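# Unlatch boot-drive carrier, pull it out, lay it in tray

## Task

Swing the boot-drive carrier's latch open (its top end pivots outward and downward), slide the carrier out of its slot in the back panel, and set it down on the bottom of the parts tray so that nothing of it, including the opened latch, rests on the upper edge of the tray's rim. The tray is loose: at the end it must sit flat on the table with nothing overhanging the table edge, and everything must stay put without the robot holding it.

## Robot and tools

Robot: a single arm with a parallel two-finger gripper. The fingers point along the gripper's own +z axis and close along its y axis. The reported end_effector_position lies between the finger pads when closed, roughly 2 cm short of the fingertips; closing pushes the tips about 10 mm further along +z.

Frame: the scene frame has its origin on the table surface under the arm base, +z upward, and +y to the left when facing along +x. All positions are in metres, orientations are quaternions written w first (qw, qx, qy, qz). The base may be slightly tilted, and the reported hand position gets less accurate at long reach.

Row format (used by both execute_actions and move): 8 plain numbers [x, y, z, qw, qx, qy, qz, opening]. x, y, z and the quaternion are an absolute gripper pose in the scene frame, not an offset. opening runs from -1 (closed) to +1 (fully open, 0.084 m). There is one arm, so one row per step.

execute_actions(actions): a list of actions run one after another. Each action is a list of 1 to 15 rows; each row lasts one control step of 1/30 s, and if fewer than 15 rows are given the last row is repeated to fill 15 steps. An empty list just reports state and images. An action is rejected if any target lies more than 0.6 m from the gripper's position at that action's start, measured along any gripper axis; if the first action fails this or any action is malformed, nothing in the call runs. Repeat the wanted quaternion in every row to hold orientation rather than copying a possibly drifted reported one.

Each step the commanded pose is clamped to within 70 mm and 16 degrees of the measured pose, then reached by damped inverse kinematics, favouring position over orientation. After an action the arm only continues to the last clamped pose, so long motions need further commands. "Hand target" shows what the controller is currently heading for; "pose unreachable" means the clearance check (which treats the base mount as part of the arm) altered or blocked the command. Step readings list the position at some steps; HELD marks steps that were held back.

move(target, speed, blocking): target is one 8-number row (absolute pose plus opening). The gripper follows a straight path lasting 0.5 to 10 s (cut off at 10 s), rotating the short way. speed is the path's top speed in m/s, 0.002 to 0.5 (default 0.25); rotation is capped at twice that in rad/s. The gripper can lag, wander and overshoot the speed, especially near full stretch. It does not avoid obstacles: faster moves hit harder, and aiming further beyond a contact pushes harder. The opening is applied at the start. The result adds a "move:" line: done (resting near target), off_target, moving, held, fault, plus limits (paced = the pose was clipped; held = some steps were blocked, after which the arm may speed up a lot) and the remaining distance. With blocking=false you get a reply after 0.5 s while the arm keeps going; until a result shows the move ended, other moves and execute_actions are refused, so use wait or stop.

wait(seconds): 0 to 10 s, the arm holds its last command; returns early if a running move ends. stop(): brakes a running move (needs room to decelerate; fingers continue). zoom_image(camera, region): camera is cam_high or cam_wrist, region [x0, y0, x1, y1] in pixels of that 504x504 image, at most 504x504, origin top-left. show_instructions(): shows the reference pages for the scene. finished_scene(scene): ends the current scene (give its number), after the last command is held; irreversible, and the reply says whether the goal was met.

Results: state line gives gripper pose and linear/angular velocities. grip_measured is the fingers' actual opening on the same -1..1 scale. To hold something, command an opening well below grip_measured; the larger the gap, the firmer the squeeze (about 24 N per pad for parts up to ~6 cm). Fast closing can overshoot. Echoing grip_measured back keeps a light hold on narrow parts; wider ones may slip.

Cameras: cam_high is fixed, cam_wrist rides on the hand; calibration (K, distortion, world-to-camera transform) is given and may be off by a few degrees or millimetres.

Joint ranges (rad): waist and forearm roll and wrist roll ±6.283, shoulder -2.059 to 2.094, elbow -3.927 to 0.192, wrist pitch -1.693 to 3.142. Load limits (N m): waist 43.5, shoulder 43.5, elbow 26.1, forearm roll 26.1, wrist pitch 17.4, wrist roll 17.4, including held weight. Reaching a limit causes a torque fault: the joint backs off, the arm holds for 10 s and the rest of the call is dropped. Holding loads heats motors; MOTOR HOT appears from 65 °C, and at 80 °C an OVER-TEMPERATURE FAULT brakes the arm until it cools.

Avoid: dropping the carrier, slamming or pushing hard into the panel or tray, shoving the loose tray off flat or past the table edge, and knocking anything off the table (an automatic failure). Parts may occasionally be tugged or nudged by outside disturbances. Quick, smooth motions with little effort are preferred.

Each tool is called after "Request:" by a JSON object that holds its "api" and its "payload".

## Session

Request:
{"api": "execute_actions", "payload": {"actions": []}}

Scene clock: 0.00 s.
end_effector_position=(+0.4047, -0.3594, +0.3374) grip_measured=+1.00 end_effector_quat_wxyz=(-0.265, +0.686, +0.057, +0.675) end_effector_velocity=(+0.000, +0.000, -0.000) end_effector_angular_velocity=(-0.000, -0.000, +0.001)
Joint positions: [-1.47  -0.202 -0.707  1.462  2.257 -2.569  0.084]
Joint velocities: [ 0. -0. -0. -0. -0. -0. -0.]
Motor temperatures (°C, as the motors report them): [25 28 25 30 29 29]
Hand target: +0.405, -0.359, +0.337; -0.265, +0.686, +0.057, +0.675
camera_calibration (this result's frames):
cam_wrist: T_world_to_cam=[[0.416146, -0.86409, -0.283147, -0.353588], [-0.0746396, 0.277879, -0.957712, 0.523495], [0.906229, 0.419682, 0.0511427, -0.101353], [0, 0, 0, 1]] pos_world=[0.278067, -0.408464, 0.406424]

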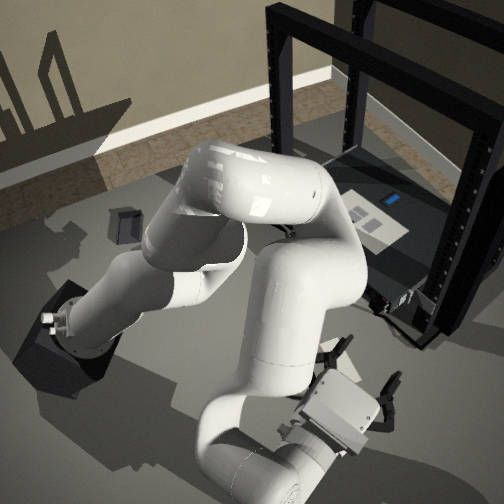

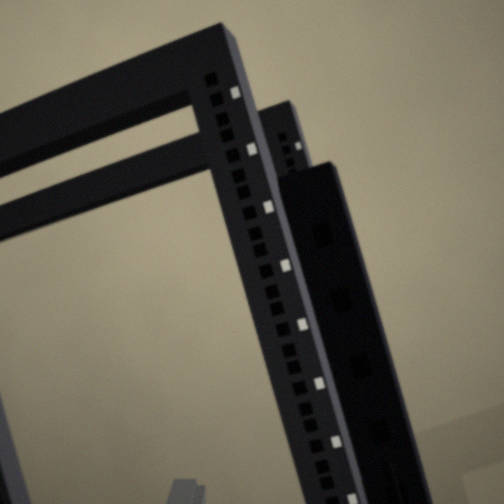

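Request:
{"api": "move", "payload": {"target": [0.45,-0.3,0.3,-0.093,0.492,0.82,0.278,1]}}

Request:
{"api": "move", "payload": {"target": [0.47,-0.15,0.3,-0.04,0.954,0.151,0.256,1]}}

Request:
{"api": "move", "payload": {"target": [0.45,0.04,0.24,-0.06,0.914,0.144,0.378,0.2]}}

Scene clock: 4.77 s.
end_effector_position=(+0.4498, -0.2994, +0.2996) grip_measured=+1.00 end_effector_quat_wxyz=(-0.093, +0.493, +0.820, +0.277) end_effector_velocity=(-0.000, -0.000, -0.000) end_effector_angular_velocity=(-0.006, +0.002, +0.002)
Joint positions: [-0.813 -0.727 -0.867  0.637  1.36  -3.261  0.084]
Joint velocities: [ 0.004 -0.003  0.002 -0.005 -0.006  0.003  0.   ]
Motor temperatures (°C, as the motors report them): [25 28 26 30 30 29]
Hand target: +0.450, -0.299, +0.300; -0.092, +0.492, +0.820, +0.276
Off the commanded pose: 0.001 m, 0 deg.
move: done
camera_calibration (this result's frames):
cam_wrist: T_world_to_cam=[[0.854004, 0.352321, 0.382814, -0.363485], [0.501781, -0.752174, -0.427143, -0.252585], [0.137451, 0.55687, -0.819148, 0.482099], [0, 0, 0, 1]] pos_world=[0.370895, -0.330391, 0.426167]

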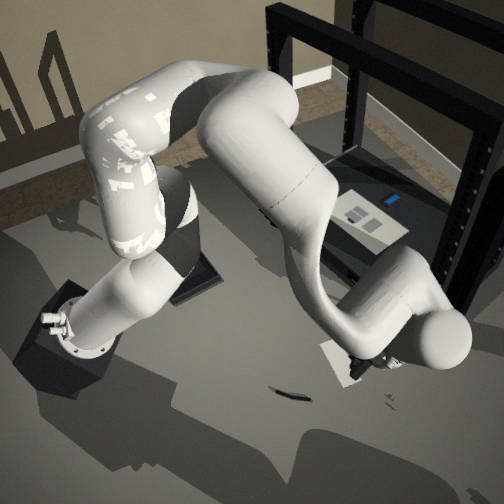

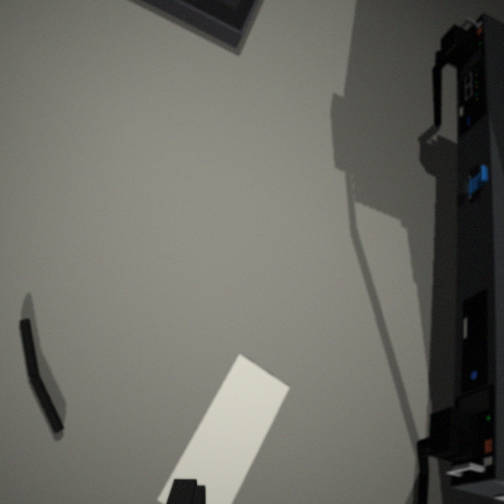

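Scene clock: 8.80 s.
end_effector_position=(+0.4696, -0.1494, +0.3002) grip_measured=+1.00 end_effector_quat_wxyz=(-0.041, +0.954, +0.153, +0.256) end_effector_velocity=(-0.000, +0.001, -0.000) end_effector_angular_velocity=(-0.007, +0.007, -0.006)
Joint positions: [ 0.012 -1.373 -0.091 -0.164  0.375 -0.499  0.084]
Joint velocities: [ 0.004  0.003 -0.003 -0.039  0.005  0.041  0.   ]
Motor temperatures (°C, as the motors report them): [25 29 27 30 30 29]
Hand target: +0.470, -0.149, +0.300; -0.040, +0.954, +0.153, +0.256
Off the commanded pose: 0.001 m, 0 deg.
move: done
camera_calibration (this result's frames):
cam_wrist: T_world_to_cam=[[0.30472, -0.952183, 0.0222029, -0.262142], [-0.818144, -0.273617, -0.505742, 0.565498], [0.487634, 0.135944, -0.862399, 0.182039], [0, 0, 0, 1]] pos_world=[0.45377, -0.119624, 0.448806]

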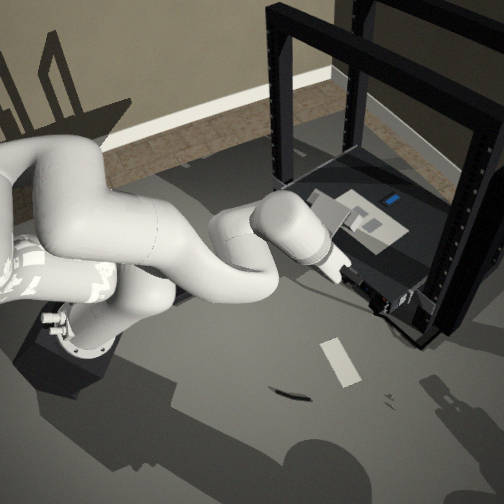

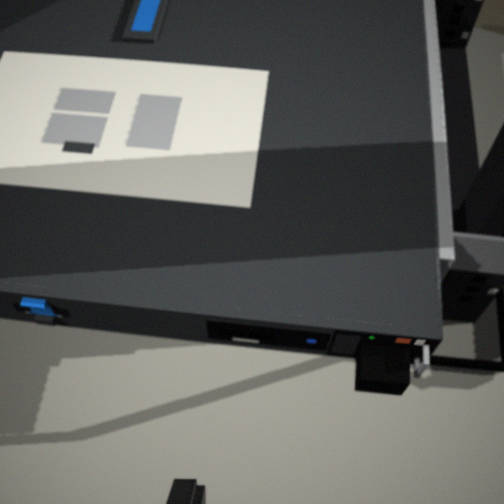

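Scene clock: 12.20 s.
end_effector_position=(+0.4491, +0.0383, +0.2410) grip_measured=+0.19 end_effector_quat_wxyz=(-0.058, +0.913, +0.146, +0.378) end_effector_velocity=(+0.000, -0.000, -0.000) end_effector_angular_velocity=(-0.005, +0.003, -0.004)
Joint positions: [ 0.921 -0.078 -0.068  0.847 -1.204 -0.736  0.052]
Joint velocities: [ 0.006  0.003 -0.006  0.015  0.001 -0.006  0.   ]
Motor temperatures (°C, as the motors report them): [25 29 27 30 30 29]
Hand target: +0.449, +0.038, +0.241; -0.058, +0.913, +0.146, +0.378
Off the commanded pose: 0.002 m, 0 deg.
move: done; limits=paced
camera_calibration (this result's frames):
cam_wrist: T_world_to_cam=[[0.297142, -0.954542, 0.0235855, -0.0726756], [-0.667267, -0.225257, -0.70994, 0.549674], [0.68298, 0.195215, -0.703867, -0.0127572], [0, 0, 0, 1]] pos_world=[0.397087, 0.0569361, 0.38297]

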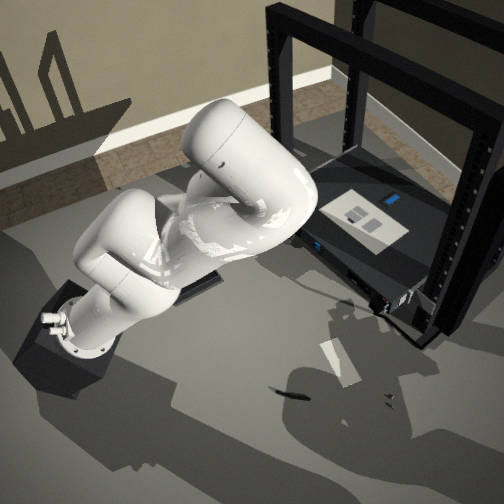

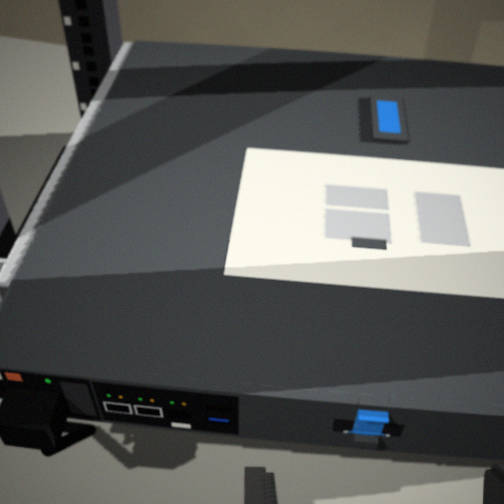

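Request:
{"api": "move", "payload": {"target": [0.49,0.035,0.19,-0.033,0.920,0.080,0.382,-0.45], "speed": 0.15}}

Scene clock: 14.07 s.
end_effector_position=(+0.4897, +0.0354, +0.1903) grip_measured=-0.47 end_effector_quat_wxyz=(-0.034, +0.920, +0.080, +0.382) end_effector_velocity=(+0.001, -0.000, -0.000) end_effector_angular_velocity=(+0.001, -0.003, -0.004)
Joint positions: [ 0.689  0.2   -0.253  0.669 -1.316 -0.572  0.024]
Joint velocities: [-0.004  0.003 -0.004 -0.003 -0.003  0.002 -0.   ]
Motor temperatures (°C, as the motors report them): [25 29 27 30 30 29]
Hand target: +0.490, +0.035, +0.190; -0.033, +0.920, +0.080, +0.382
Off the commanded pose: 0.001 m, 0 deg.
move: done
camera_calibration (this result's frames):
cam_wrist: T_world_to_cam=[[0.159792, -0.986982, 0.0182323, -0.0169217], [-0.691067, -0.125034, -0.711894, 0.548651], [0.704906, 0.101156, -0.70205, -0.0833845], [0, 0, 0, 1]] pos_world=[0.440637, 0.0603335, 0.33235]

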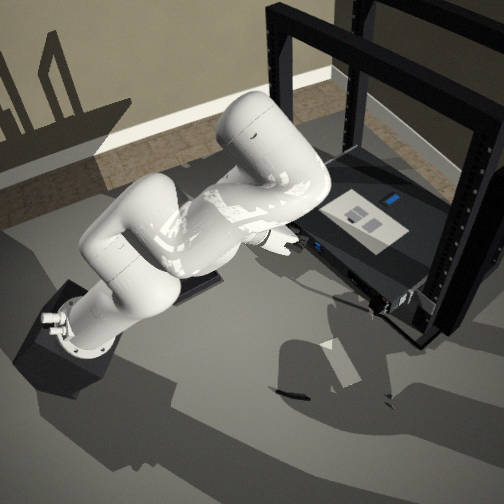

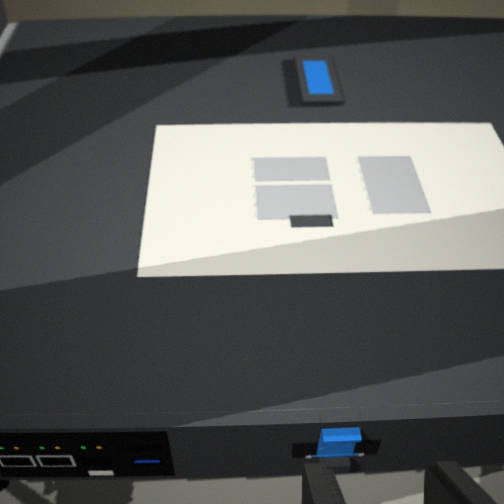

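Request:
{"api": "move", "payload": {"target": [0.515,0.039,0.139,-0.033,0.920,0.080,0.382,-0.45], "speed": 0.08}}

Request:
{"api": "move", "payload": {"target": [0.525,0.0405,0.138,-0.033,0.920,0.080,0.382,-0.45], "speed": 0.02}}

Scene clock: 16.07 s.
end_effector_position=(+0.5148, +0.0393, +0.1392) grip_measured=-0.47 end_effector_quat_wxyz=(-0.033, +0.920, +0.080, +0.382) end_effector_velocity=(+0.000, -0.000, -0.001) end_effector_angular_velocity=(+0.000, +0.000, -0.000)
Joint positions: [ 0.524  0.379 -0.401  0.499 -1.339 -0.549  0.024]
Joint velocities: [-0.003  0.003 -0.002 -0.003 -0.001  0.001  0.   ]
Motor temperatures (°C, as the motors report them): [25 29 27 30 30 29]
Hand target: +0.515, +0.039, +0.139; -0.033, +0.920, +0.080, +0.382
Off the commanded pose: 0.000 m, 0 deg.
move: done
camera_calibration (this result's frames):
cam_wrist: T_world_to_cam=[[0.159426, -0.987036, 0.0185163, -0.0159751], [-0.69117, -0.124991, -0.711801, 0.5301], [0.704888, 0.100682, -0.702137, -0.137289], [0, 0, 0, 1]] pos_world=[0.46571, 0.0643123, 0.281226]

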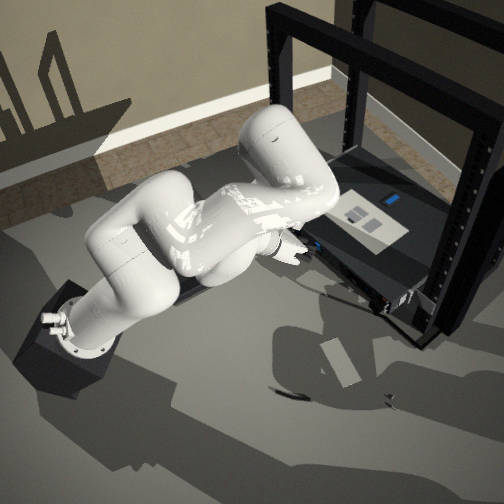

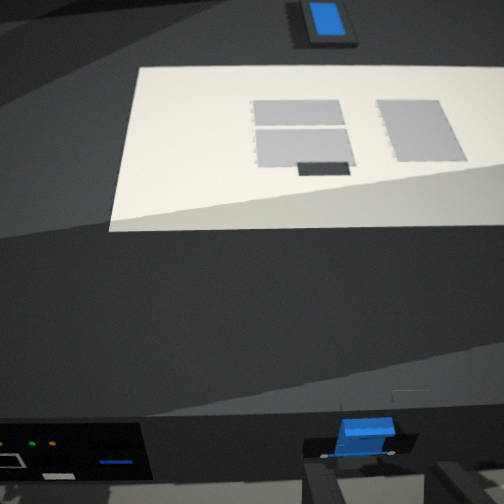

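Scene clock: 16.83 s.
end_effector_position=(+0.5249, +0.0405, +0.1380) grip_measured=-0.47 end_effector_quat_wxyz=(-0.033, +0.920, +0.080, +0.382) end_effector_velocity=(-0.000, +0.000, -0.001) end_effector_angular_velocity=(-0.001, +0.003, +0.002)
Joint positions: [ 0.521  0.374 -0.429  0.5   -1.31  -0.566  0.024]
Joint velocities: [-0.001  0.001 -0.001  0.001  0.003 -0.002 -0.   ]
Motor temperatures (°C, as the motors report them): [25 29 27 30 30 29]
Hand target: +0.525, +0.041, +0.138; -0.033, +0.920, +0.080, +0.382
Off the commanded pose: 0.000 m, 0 deg.
move: done
camera_calibration (this result's frames):
cam_wrist: T_world_to_cam=[[0.159589, -0.986993, 0.019404, -0.0165668], [-0.690926, -0.125713, -0.711911, 0.536298], [0.705091, 0.100206, -0.702001, -0.145511], [0, 0, 0, 1]] pos_world=[0.475785, 0.0656494, 0.27997]

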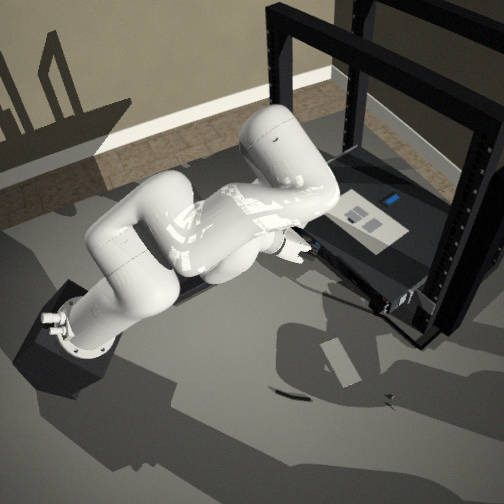

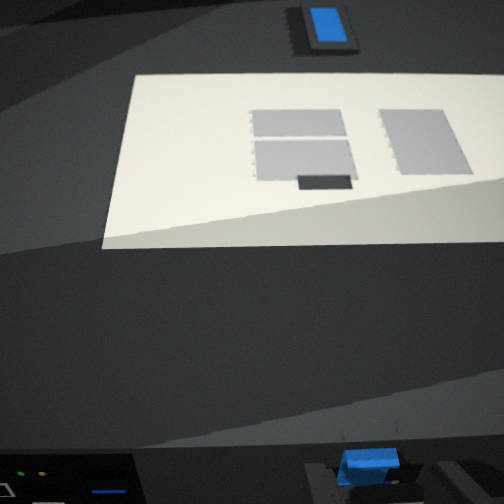

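Request:
{"api": "move", "payload": {"target": [0.534,0.043,0.138,-0.033,0.920,0.080,0.382,-0.45], "speed": 0.01}}

Scene clock: 18.50 s.
end_effector_position=(+0.5339, +0.0430, +0.1380) grip_measured=-0.47 end_effector_quat_wxyz=(-0.033, +0.920, +0.080, +0.382) end_effector_velocity=(+0.001, -0.000, -0.000) end_effector_angular_velocity=(-0.001, +0.001, -0.001)
Joint positions: [ 0.525  0.37  -0.455  0.508 -1.284 -0.582  0.024]
Joint velocities: [-0.    -0.001 -0.002  0.001  0.003 -0.002 -0.   ]
Motor temperatures (°C, as the motors report them): [25 29 27 30 30 29]
Hand target: +0.534, +0.043, +0.138; -0.033, +0.920, +0.080, +0.382
Off the commanded pose: 0.000 m, 0 deg.
move: done
camera_calibration (this result's frames):
cam_wrist: T_world_to_cam=[[0.159584, -0.986993, 0.019443, -0.0155644], [-0.690884, -0.125732, -0.711949, 0.542841], [0.705133, 0.100183, -0.701962, -0.152158], [0, 0, 0, 1]] pos_world=[0.484815, 0.0681338, 0.279969]

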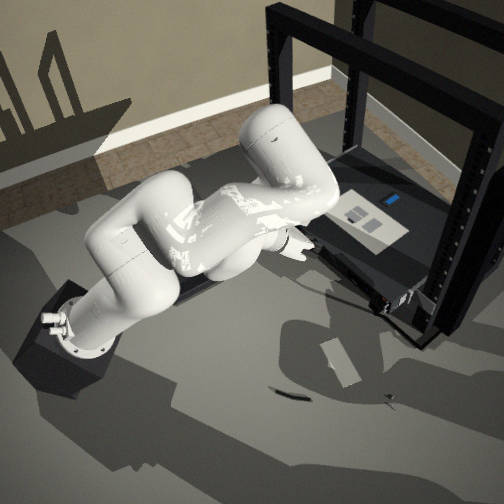

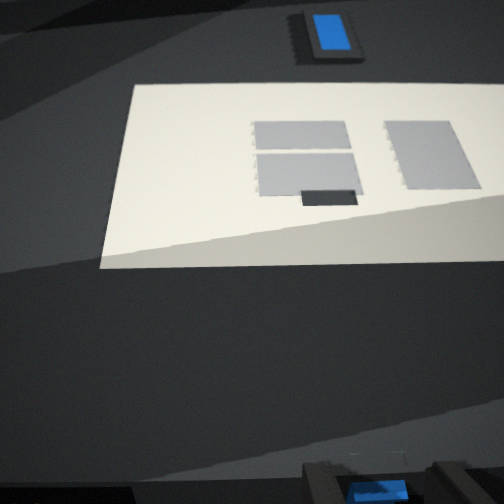

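Request:
{"api": "move", "payload": {"target": [0.531,0.0425,0.137,-0.033,0.920,0.080,0.382,-0.45], "speed": 0.01}}

Request:
{"api": "move", "payload": {"target": [0.531,0.0425,0.137,-0.033,0.920,0.080,0.382,-1], "speed": 0.01}}

Scene clock: 20.00 s.
end_effector_position=(+0.5310, +0.0425, +0.1370) grip_measured=-0.47 end_effector_quat_wxyz=(-0.033, +0.920, +0.080, +0.382) end_effector_velocity=(+0.001, -0.001, +0.000) end_effector_angular_velocity=(+0.000, -0.002, -0.003)
Joint positions: [ 0.522  0.375 -0.449  0.504 -1.294 -0.576  0.024]
Joint velocities: [-0.002 -0.    -0.    -0.001 -0.003  0.002 -0.   ]
Motor temperatures (°C, as the motors report them): [25 29 27 30 30 29]
Hand target: +0.531, +0.042, +0.137; -0.033, +0.920, +0.080, +0.382
Off the commanded pose: 0.000 m, 0 deg.
move: done
camera_calibration (this result's frames):
cam_wrist: T_world_to_cam=[[0.159647, -0.986983, 0.0194436, -0.0156338], [-0.690927, -0.125784, -0.711898, 0.540109], [0.705076, 0.100218, -0.702014, -0.15069], [0, 0, 0, 1]] pos_world=[0.481919, 0.0676084, 0.27902]

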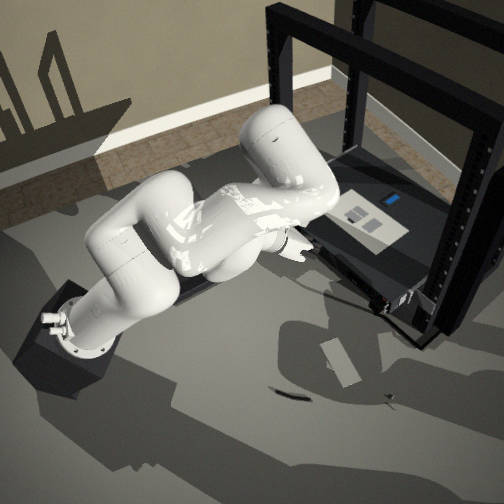

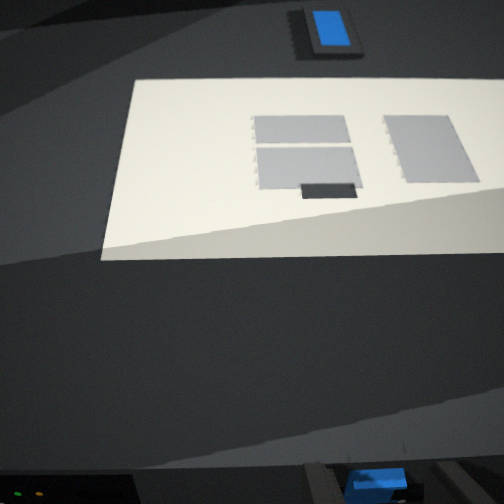

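Scene clock: 20.70 s.
end_effector_position=(+0.5310, +0.0425, +0.1370) grip_measured=-1.00 end_effector_quat_wxyz=(-0.033, +0.920, +0.080, +0.382) end_effector_velocity=(+0.000, -0.000, +0.000) end_effector_angular_velocity=(+0.001, -0.001, -0.001)
Joint positions: [ 0.522  0.375 -0.449  0.504 -1.294 -0.575  0.   ]
Joint velocities: [ 0.    -0.001 -0.    -0.    -0.     0.     0.   ]
Motor temperatures (°C, as the motors report them): [25 29 27 30 30 29]
Hand target: +0.531, +0.042, +0.137; -0.033, +0.920, +0.080, +0.382
Off the commanded pose: 0.000 m, 0 deg.
move: done
camera_calibration (this result's frames):
cam_wrist: T_world_to_cam=[[0.159622, -0.986987, 0.0194458, -0.0156134], [-0.690897, -0.125763, -0.71193, 0.540067], [0.705111, 0.100205, -0.701981, -0.150704], [0, 0, 0, 1]] pos_world=[0.481886, 0.0676116, 0.279002]

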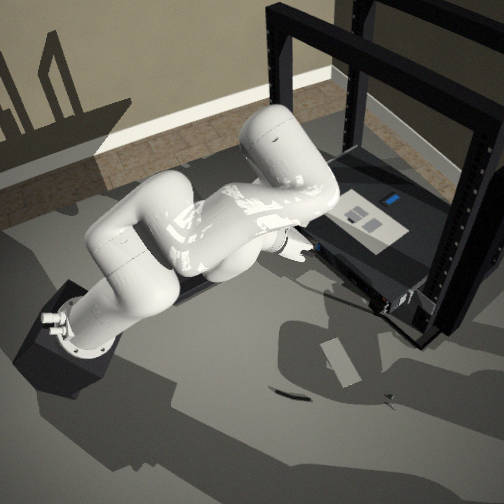

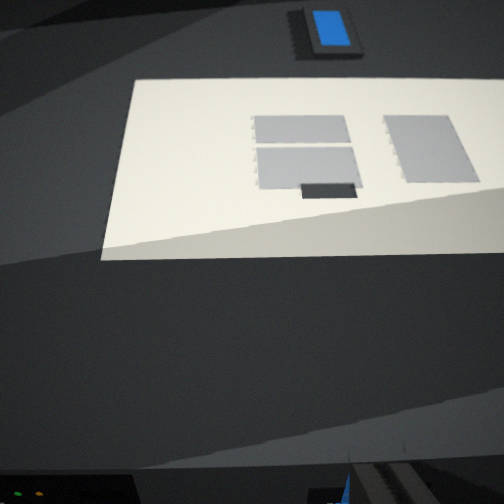

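Request:
{"api": "move", "payload": {"target": [0.529,0.044,0.139,-0.033,0.920,0.080,0.382,-0.5], "speed": 0.02}}

Request:
{"api": "move", "payload": {"target": [0.539,0.0455,0.132,-0.033,0.920,0.080,0.382,-0.5], "speed": 0.01}}

Request:
{"api": "move", "payload": {"target": [0.537,0.0455,0.133,-0.033,0.920,0.080,0.382,-1], "speed": 0.01}}

Scene clock: 22.50 s.
end_effector_position=(+0.5290, +0.0440, +0.1390) grip_measured=-0.52 end_effector_quat_wxyz=(-0.033, +0.920, +0.080, +0.382) end_effector_velocity=(-0.001, +0.001, +0.001) end_effector_angular_velocity=(+0.001, -0.000, +0.002)
Joint positions: [ 0.533  0.374 -0.443  0.514 -1.298 -0.574  0.021]
Joint velocities: [ 0.004  0.     0.001  0.002 -0.001  0.     0.   ]
Motor temperatures (°C, as the motors report them): [25 29 26 30 30 29]
Hand target: +0.529, +0.044, +0.139; -0.033, +0.920, +0.080, +0.382
Off the commanded pose: 0.000 m, 0 deg.
move: done
camera_calibration (this result's frames):
cam_wrist: T_world_to_cam=[[0.159669, -0.986978, 0.0194914, -0.0139197], [-0.690861, -0.125825, -0.711954, 0.54029], [0.705136, 0.100211, -0.701955, -0.148083], [0, 0, 0, 1]] pos_world=[0.479907, 0.0690829, 0.280985]

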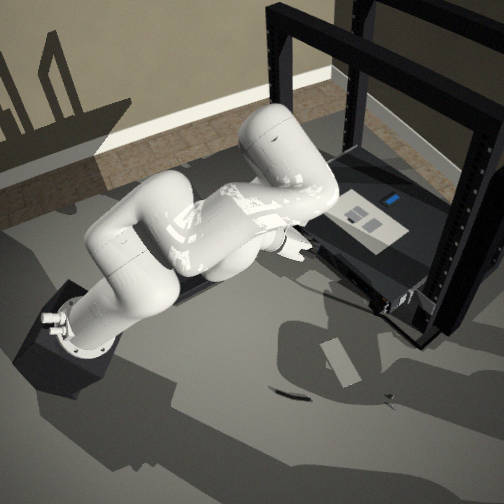

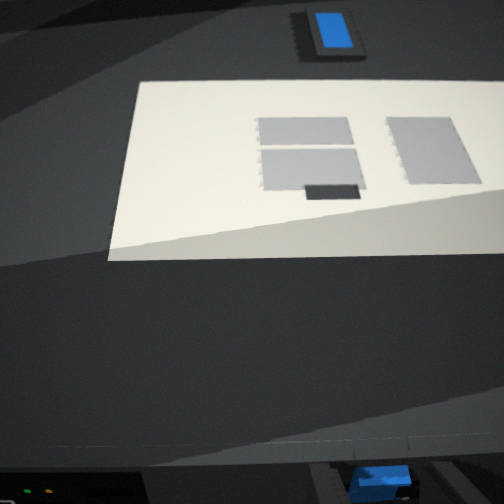

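Scene clock: 23.93 s.
end_effector_position=(+0.5372, +0.0454, +0.1328) grip_measured=-0.52 end_effector_quat_wxyz=(-0.033, +0.920, +0.081, +0.382) end_effector_velocity=(+0.001, -0.000, -0.002) end_effector_angular_velocity=(-0.000, +0.002, -0.001)
Joint positions: [ 0.518  0.391 -0.477  0.5   -1.283 -0.583  0.021]
Joint velocities: [-0.004  0.004 -0.007 -0.001  0.004 -0.001  0.   ]
Motor temperatures (°C, as the motors report them): [25 29 26 30 30 29]
Hand target: +0.539, +0.046, +0.132; -0.033, +0.920, +0.080, +0.382
Off the commanded pose: 0.002 m, 0 deg.
move: done
camera_calibration (this result's frames):
cam_wrist: T_world_to_cam=[[0.161446, -0.986664, 0.0207024, -0.0147859], [-0.690174, -0.127876, -0.712255, 0.541512], [0.705404, 0.100702, -0.701616, -0.158527], [0, 0, 0, 1]] pos_world=[0.48795, 0.0706218, 0.274776]

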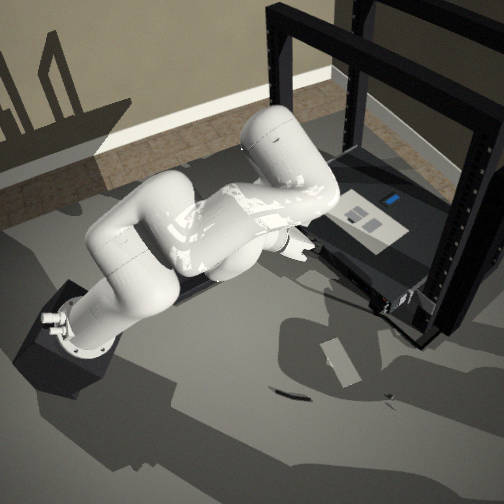

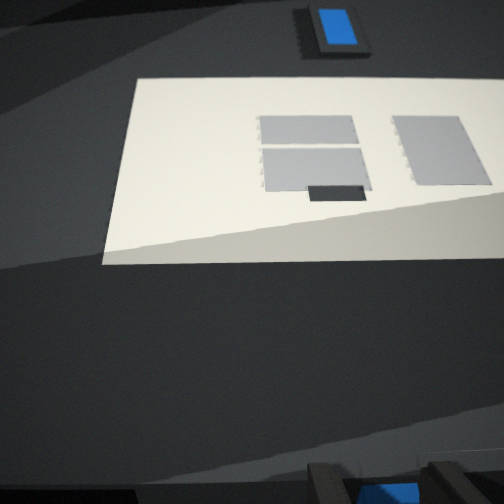

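Scene clock: 24.63 s.
end_effector_position=(+0.5372, +0.0458, +0.1329) grip_measured=-1.00 end_effector_quat_wxyz=(-0.033, +0.920, +0.080, +0.382) end_effector_velocity=(-0.000, -0.001, +0.000) end_effector_angular_velocity=(-0.000, -0.000, -0.001)
Joint positions: [ 0.519  0.391 -0.477  0.502 -1.282 -0.582  0.   ]
Joint velocities: [-0.    -0.001  0.001  0.001 -0.001  0.001  0.   ]
Motor temperatures (°C, as the motors report them): [25 29 27 30 30 29]
Hand target: +0.537, +0.045, +0.133; -0.033, +0.920, +0.080, +0.382
Off the commanded pose: 0.000 m, 0 deg.
move: done
camera_calibration (this result's frames):
cam_wrist: T_world_to_cam=[[0.160023, -0.986932, 0.0189397, -0.0134285], [-0.690881, -0.125683, -0.71196, 0.541863], [0.705036, 0.100845, -0.701964, -0.158273], [0, 0, 0, 1]] pos_world=[0.4881, 0.0708112, 0.274938]

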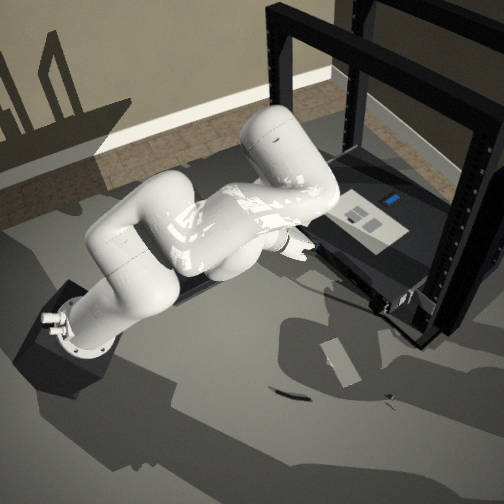

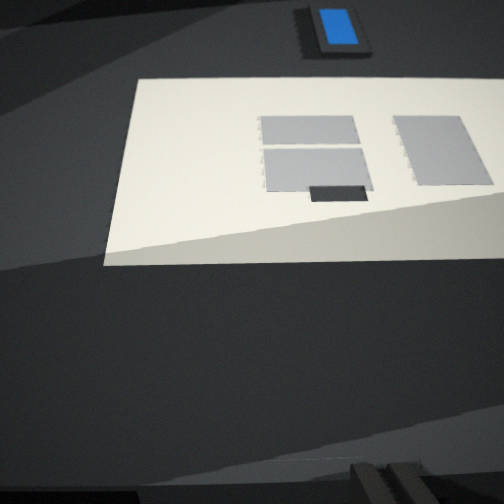

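Request:
{"api": "move", "payload": {"target": [0.532,0.044,0.133,-0.033,0.920,0.080,0.382,-0.5], "speed": 0.02}}

Request:
{"api": "move", "payload": {"target": [0.532,0.044,0.128,-0.033,0.920,0.080,0.382,-0.5], "speed": 0.02}}

Request:
{"api": "move", "payload": {"target": [0.540,0.045,0.128,-0.033,0.920,0.080,0.382,-0.5], "speed": 0.01}}

Request:
{"api": "move", "payload": {"target": [0.538,0.045,0.128,-0.033,0.920,0.080,0.382,-1], "speed": 0.01}}

Scene clock: 26.13 s.
end_effector_position=(+0.5321, +0.0444, +0.1324) grip_measured=-0.52 end_effector_quat_wxyz=(-0.033, +0.920, +0.080, +0.381) end_effector_velocity=(-0.002, -0.002, +0.003) end_effector_angular_velocity=(-0.004, -0.009, -0.004)
Joint positions: [ 0.516  0.393 -0.463  0.497 -1.295 -0.573  0.021]
Joint velocities: [ 0.002 -0.004  0.011  0.002 -0.017  0.002  0.   ]
Motor temperatures (°C, as the motors report them): [25 29 27 30 30 29]
Hand target: +0.532, +0.044, +0.133; -0.033, +0.920, +0.080, +0.382
Off the commanded pose: 0.001 m, 0 deg.
move: done
camera_calibration (this result's frames):
cam_wrist: T_world_to_cam=[[0.160349, -0.986885, 0.018626, -0.0141219], [-0.691935, -0.125843, -0.710908, 0.538226], [0.703928, 0.101105, -0.703039, -0.154209], [0, 0, 0, 1]] pos_world=[0.483234, 0.0693865, 0.274477]

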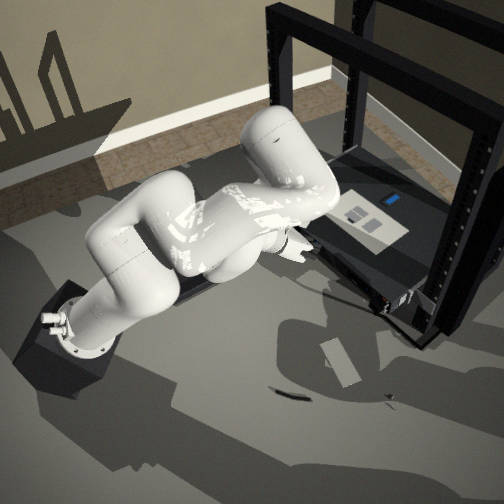

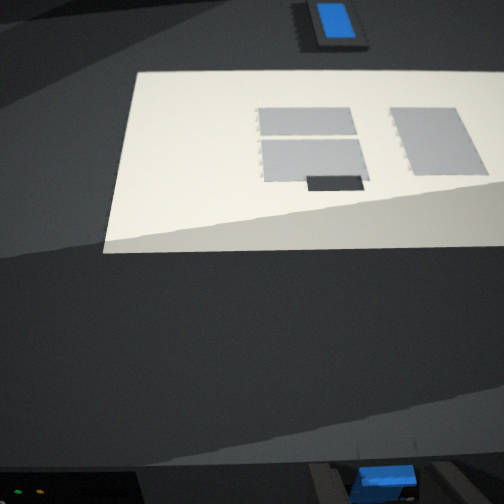

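Scene clock: 26.83 s.
end_effector_position=(+0.5320, +0.0440, +0.1280) grip_measured=-0.52 end_effector_quat_wxyz=(-0.033, +0.920, +0.080, +0.382) end_effector_velocity=(+0.001, -0.000, -0.000) end_effector_angular_velocity=(+0.000, -0.002, -0.001)
Joint positions: [ 0.504  0.41  -0.471  0.484 -1.305 -0.568  0.021]
Joint velocities: [-0.003  0.002 -0.001 -0.003 -0.002  0.001 -0.   ]
Motor temperatures (°C, as the motors report them): [25 29 27 30 30 29]
Hand target: +0.532, +0.044, +0.128; -0.033, +0.920, +0.080, +0.382
Off the commanded pose: 0.000 m, 0 deg.
move: done
camera_calibration (this result's frames):
cam_wrist: T_world_to_cam=[[0.159634, -0.986986, 0.0193854, -0.0140967], [-0.690984, -0.12574, -0.71185, 0.534586], [0.705023, 0.10024, -0.702064, -0.157777], [0, 0, 0, 1]] pos_world=[0.482877, 0.0691214, 0.270049]

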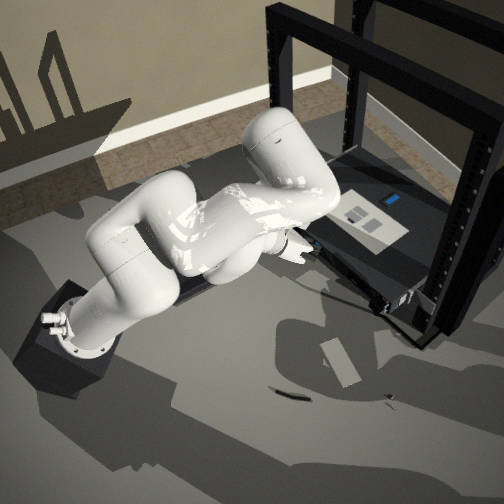

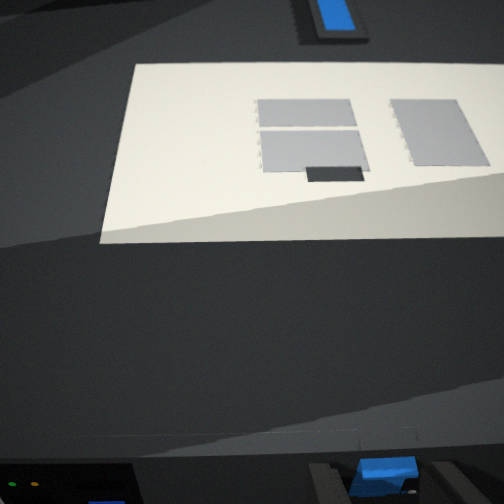

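Scene clock: 27.87 s.
end_effector_position=(+0.5361, +0.0449, +0.1261) grip_measured=-0.52 end_effector_quat_wxyz=(-0.033, +0.922, +0.082, +0.378) end_effector_velocity=(+0.000, -0.001, +0.001) end_effector_angular_velocity=(+0.001, -0.000, +0.002)
Joint positions: [ 0.504  0.406 -0.484  0.489 -1.281 -0.581  0.021]
Joint velocities: [-0.002 -0.005  0.002 -0.003  0.004 -0.001 -0.   ]
Motor temperatures (°C, as the motors report them): [25 29 27 31 30 29]
Hand target: +0.540, +0.045, +0.128; -0.033, +0.920, +0.080, +0.382
Off the commanded pose: 0.004 m, 1 deg.
move: off_target
camera_calibration (this result's frames):
cam_wrist: T_world_to_cam=[[0.163979, -0.986254, 0.0203619, -0.0163191], [-0.696175, -0.130324, -0.705944, 0.538376], [0.698893, 0.101585, -0.707975, -0.158143], [0, 0, 0, 1]] pos_world=[0.488005, 0.0701337, 0.268434]

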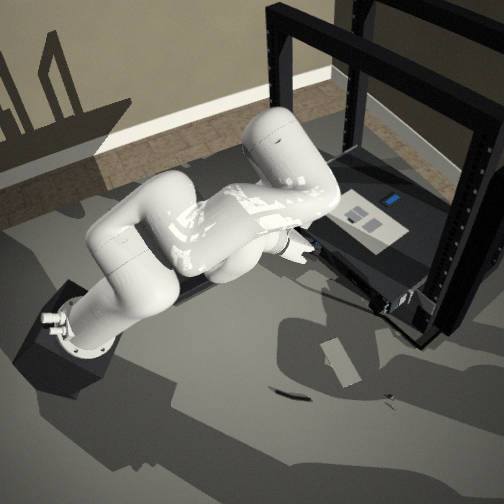

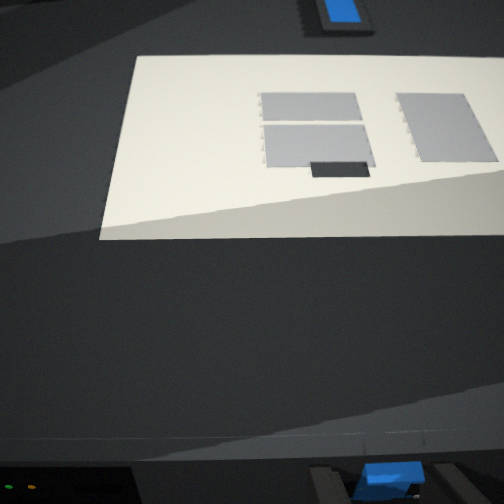

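Scene clock: 28.57 s.
end_effector_position=(+0.5364, +0.0430, +0.1262) grip_measured=-0.73 end_effector_quat_wxyz=(-0.030, +0.922, +0.078, +0.379) end_effector_velocity=(+0.000, +0.000, +0.001) end_effector_angular_velocity=(-0.000, -0.002, -0.003)
Joint positions: [ 0.504  0.407 -0.485  0.495 -1.286 -0.578  0.012]
Joint velocities: [ 0.003 -0.001 -0.001  0.005 -0.002  0.001 -0.   ]
Motor temperatures (°C, as the motors report them): [25 29 27 31 30 29]
Hand target: +0.538, +0.045, +0.128; -0.033, +0.920, +0.080, +0.382
Off the commanded pose: 0.003 m, 1 deg.
move: done
camera_calibration (this result's frames):
cam_wrist: T_world_to_cam=[[0.15502, -0.987653, 0.0225759, -0.0137037], [-0.696367, -0.125452, -0.706636, 0.538454], [0.700744, 0.0938213, -0.707217, -0.158833], [0, 0, 0, 1]] pos_world=[0.488388, 0.0689178, 0.268471]

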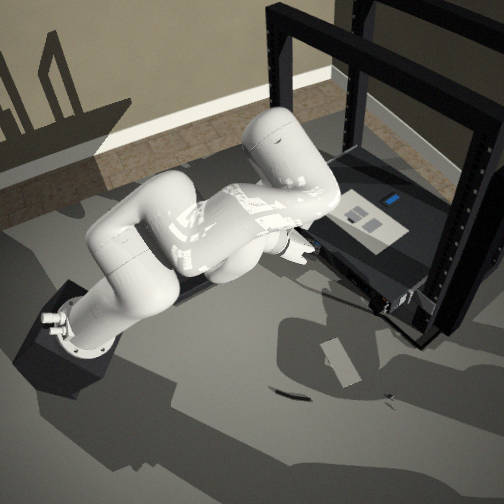

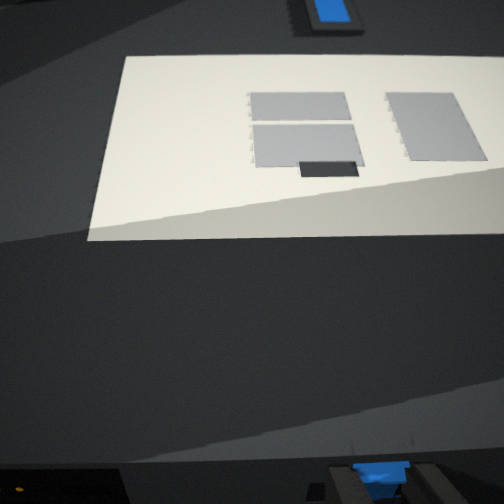

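Gripped. Arc from (.5364,.043,.1262).

Request:
{"api": "move", "payload": {"target": [0.5255,0.041,0.1235,-0.033,0.920,0.080,0.382,-1], "speed": 0.015}}

Request:
{"api": "move", "payload": {"target": [0.5175,0.0397,0.1155,-0.033,0.920,0.080,0.382,-1], "speed": 0.015}}

Request:
{"api": "move", "payload": {"target": [0.5145,0.039,0.1045,-0.033,0.920,0.080,0.382,-1], "speed": 0.015}}

Request:
{"api": "move", "payload": {"target": [0.4555,0.0286,0.1045,-0.033,0.920,0.080,0.382,-1], "speed": 0.03}}

Scene clock: 30.47 s.
end_effector_position=(+0.5257, +0.0413, +0.1238) grip_measured=-1.00 end_effector_quat_wxyz=(-0.033, +0.920, +0.080, +0.382) end_effector_velocity=(-0.002, -0.003, -0.002) end_effector_angular_velocity=(-0.004, +0.006, -0.004)
Joint positions: [ 0.486  0.427 -0.459  0.461 -1.33  -0.554  0.   ]
Joint velocities: [-0.006  0.002  0.003  0.001 -0.001  0.001  0.   ]
Motor temperatures (°C, as the motors report them): [25 29 27 31 30 29]
Hand target: +0.526, +0.041, +0.124; -0.033, +0.920, +0.080, +0.382
Off the commanded pose: 0.000 m, 0 deg.
move: done
camera_calibration (this result's frames):
cam_wrist: T_world_to_cam=[[0.160098, -0.986919, 0.018958, -0.0159049], [-0.690356, -0.125676, -0.712471, 0.526652], [0.705533, 0.100977, -0.701446, -0.156397], [0, 0, 0, 1]] pos_world=[0.476467, 0.0662831, 0.265821]

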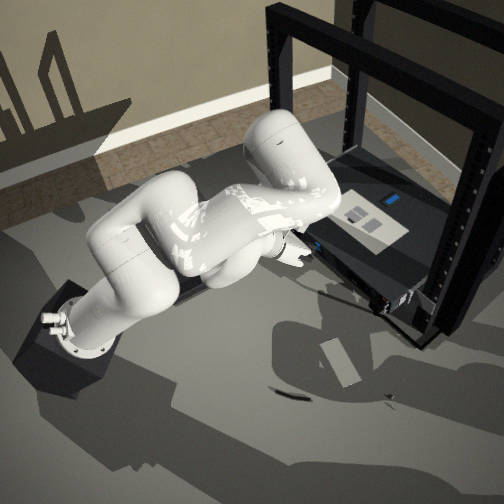

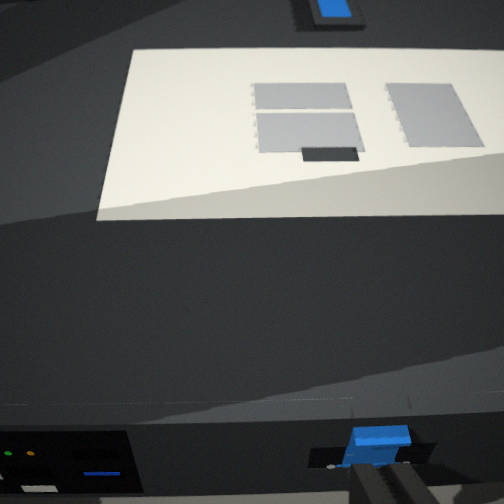

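Scene clock: 31.50 s.
end_effector_position=(+0.5175, +0.0397, +0.1156) grip_measured=-1.00 end_effector_quat_wxyz=(-0.033, +0.920, +0.080, +0.382) end_effector_velocity=(+0.001, +0.000, +0.001) end_effector_angular_velocity=(+0.002, -0.004, -0.001)
Joint positions: [ 0.464  0.464 -0.456  0.436 -1.366 -0.536  0.   ]
Joint velocities: [ 0.     0.001 -0.001 -0.002 -0.004  0.002  0.   ]
Motor temperatures (°C, as the motors report them): [25 29 27 31 30 29]
Hand target: +0.517, +0.040, +0.116; -0.033, +0.920, +0.080, +0.382
Off the commanded pose: 0.000 m, 0 deg.
move: done
camera_calibration (this result's frames):
cam_wrist: T_world_to_cam=[[0.159614, -0.98699, 0.0193508, -0.0157978], [-0.690932, -0.125694, -0.711908, 0.515187], [0.705079, 0.10026, -0.702006, -0.15594], [0, 0, 0, 1]] pos_world=[0.468431, 0.0647979, 0.257601]

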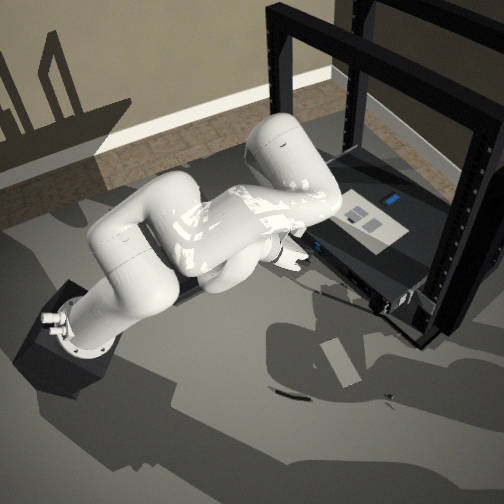

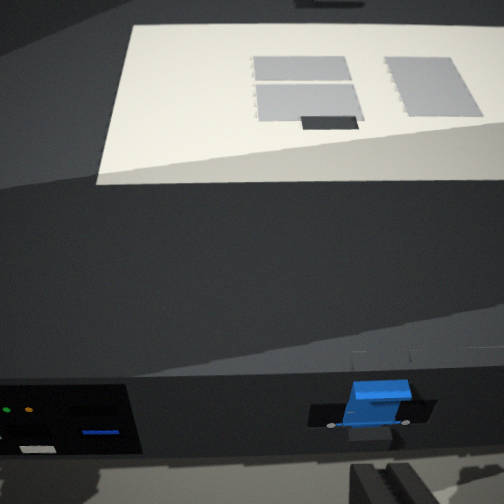

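Scene clock: 32.53 s.
end_effector_position=(+0.5145, +0.0390, +0.1046) grip_measured=-1.00 end_effector_quat_wxyz=(-0.033, +0.920, +0.080, +0.382) end_effector_velocity=(-0.000, +0.001, -0.000) end_effector_angular_velocity=(+0.001, -0.001, +0.002)
Joint positions: [ 0.436  0.507 -0.473  0.406 -1.389 -0.526  0.   ]
Joint velocities: [-0.     0.004 -0.001 -0.003 -0.003  0.001  0.   ]
Motor temperatures (°C, as the motors report them): [25 29 27 31 30 29]
Hand target: +0.514, +0.039, +0.105; -0.033, +0.920, +0.080, +0.382
Off the commanded pose: 0.000 m, 0 deg.
move: done
camera_calibration (this result's frames):
cam_wrist: T_world_to_cam=[[0.159584, -0.986995, 0.0193138, -0.0157423], [-0.690962, -0.12565, -0.711888, 0.505173], [0.705057, 0.100261, -0.702028, -0.161438], [0, 0, 0, 1]] pos_world=[0.46539, 0.0641232, 0.246596]

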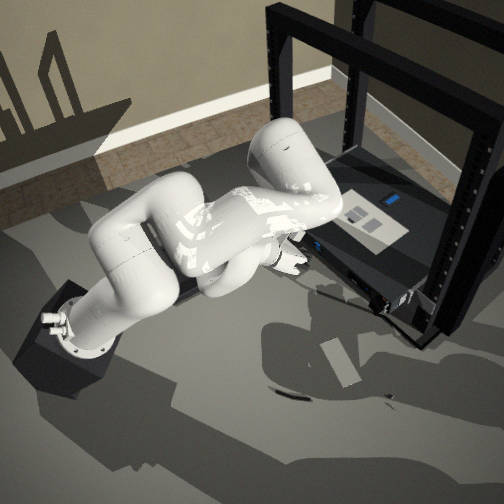

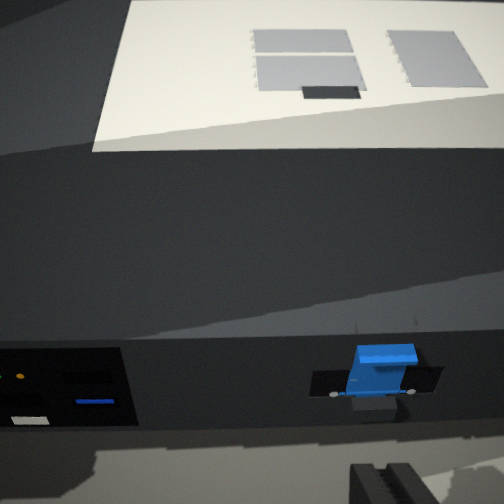

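Scene clock: 34.83 s.
end_effector_position=(+0.4558, +0.0284, +0.1048) grip_measured=-1.00 end_effector_quat_wxyz=(-0.033, +0.920, +0.080, +0.382) end_effector_velocity=(-0.000, -0.001, +0.000) end_effector_angular_velocity=(-0.000, -0.002, -0.002)
Joint positions: [ 0.404  0.608 -0.352  0.368 -1.597 -0.446  0.   ]
Joint velocities: [-0.002  0.002 -0.    -0.001 -0.005  0.001  0.   ]
Motor temperatures (°C, as the motors report them): [25 29 27 31 30 29]
Hand target: +0.456, +0.028, +0.105; -0.033, +0.920, +0.080, +0.382
Off the commanded pose: 0.000 m, 0 deg.
move: done
camera_calibration (this result's frames):
cam_wrist: T_world_to_cam=[[0.159731, -0.98697, 0.0193848, -0.0169469], [-0.690765, -0.125779, -0.712055, 0.463354], [0.705216, 0.100347, -0.701856, -0.118898], [0, 0, 0, 1]] pos_world=[0.406624, 0.053485, 0.246813]

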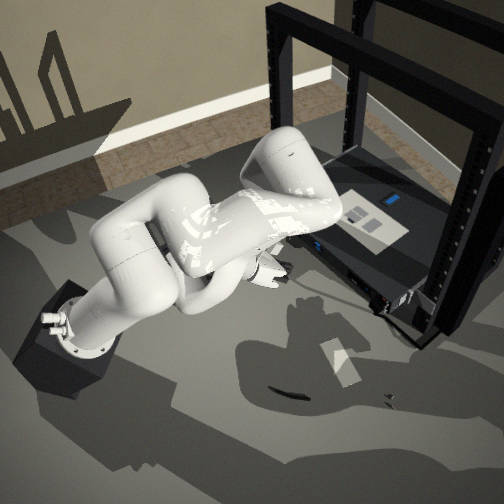

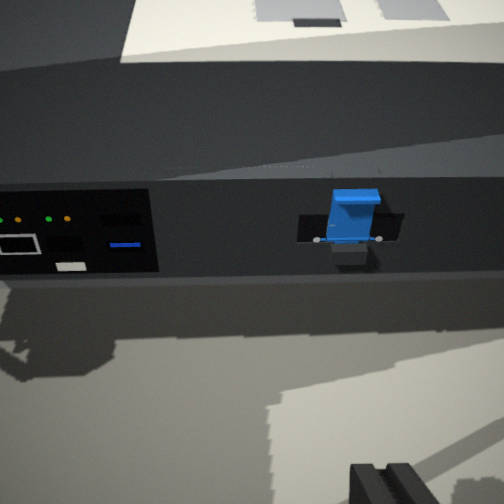

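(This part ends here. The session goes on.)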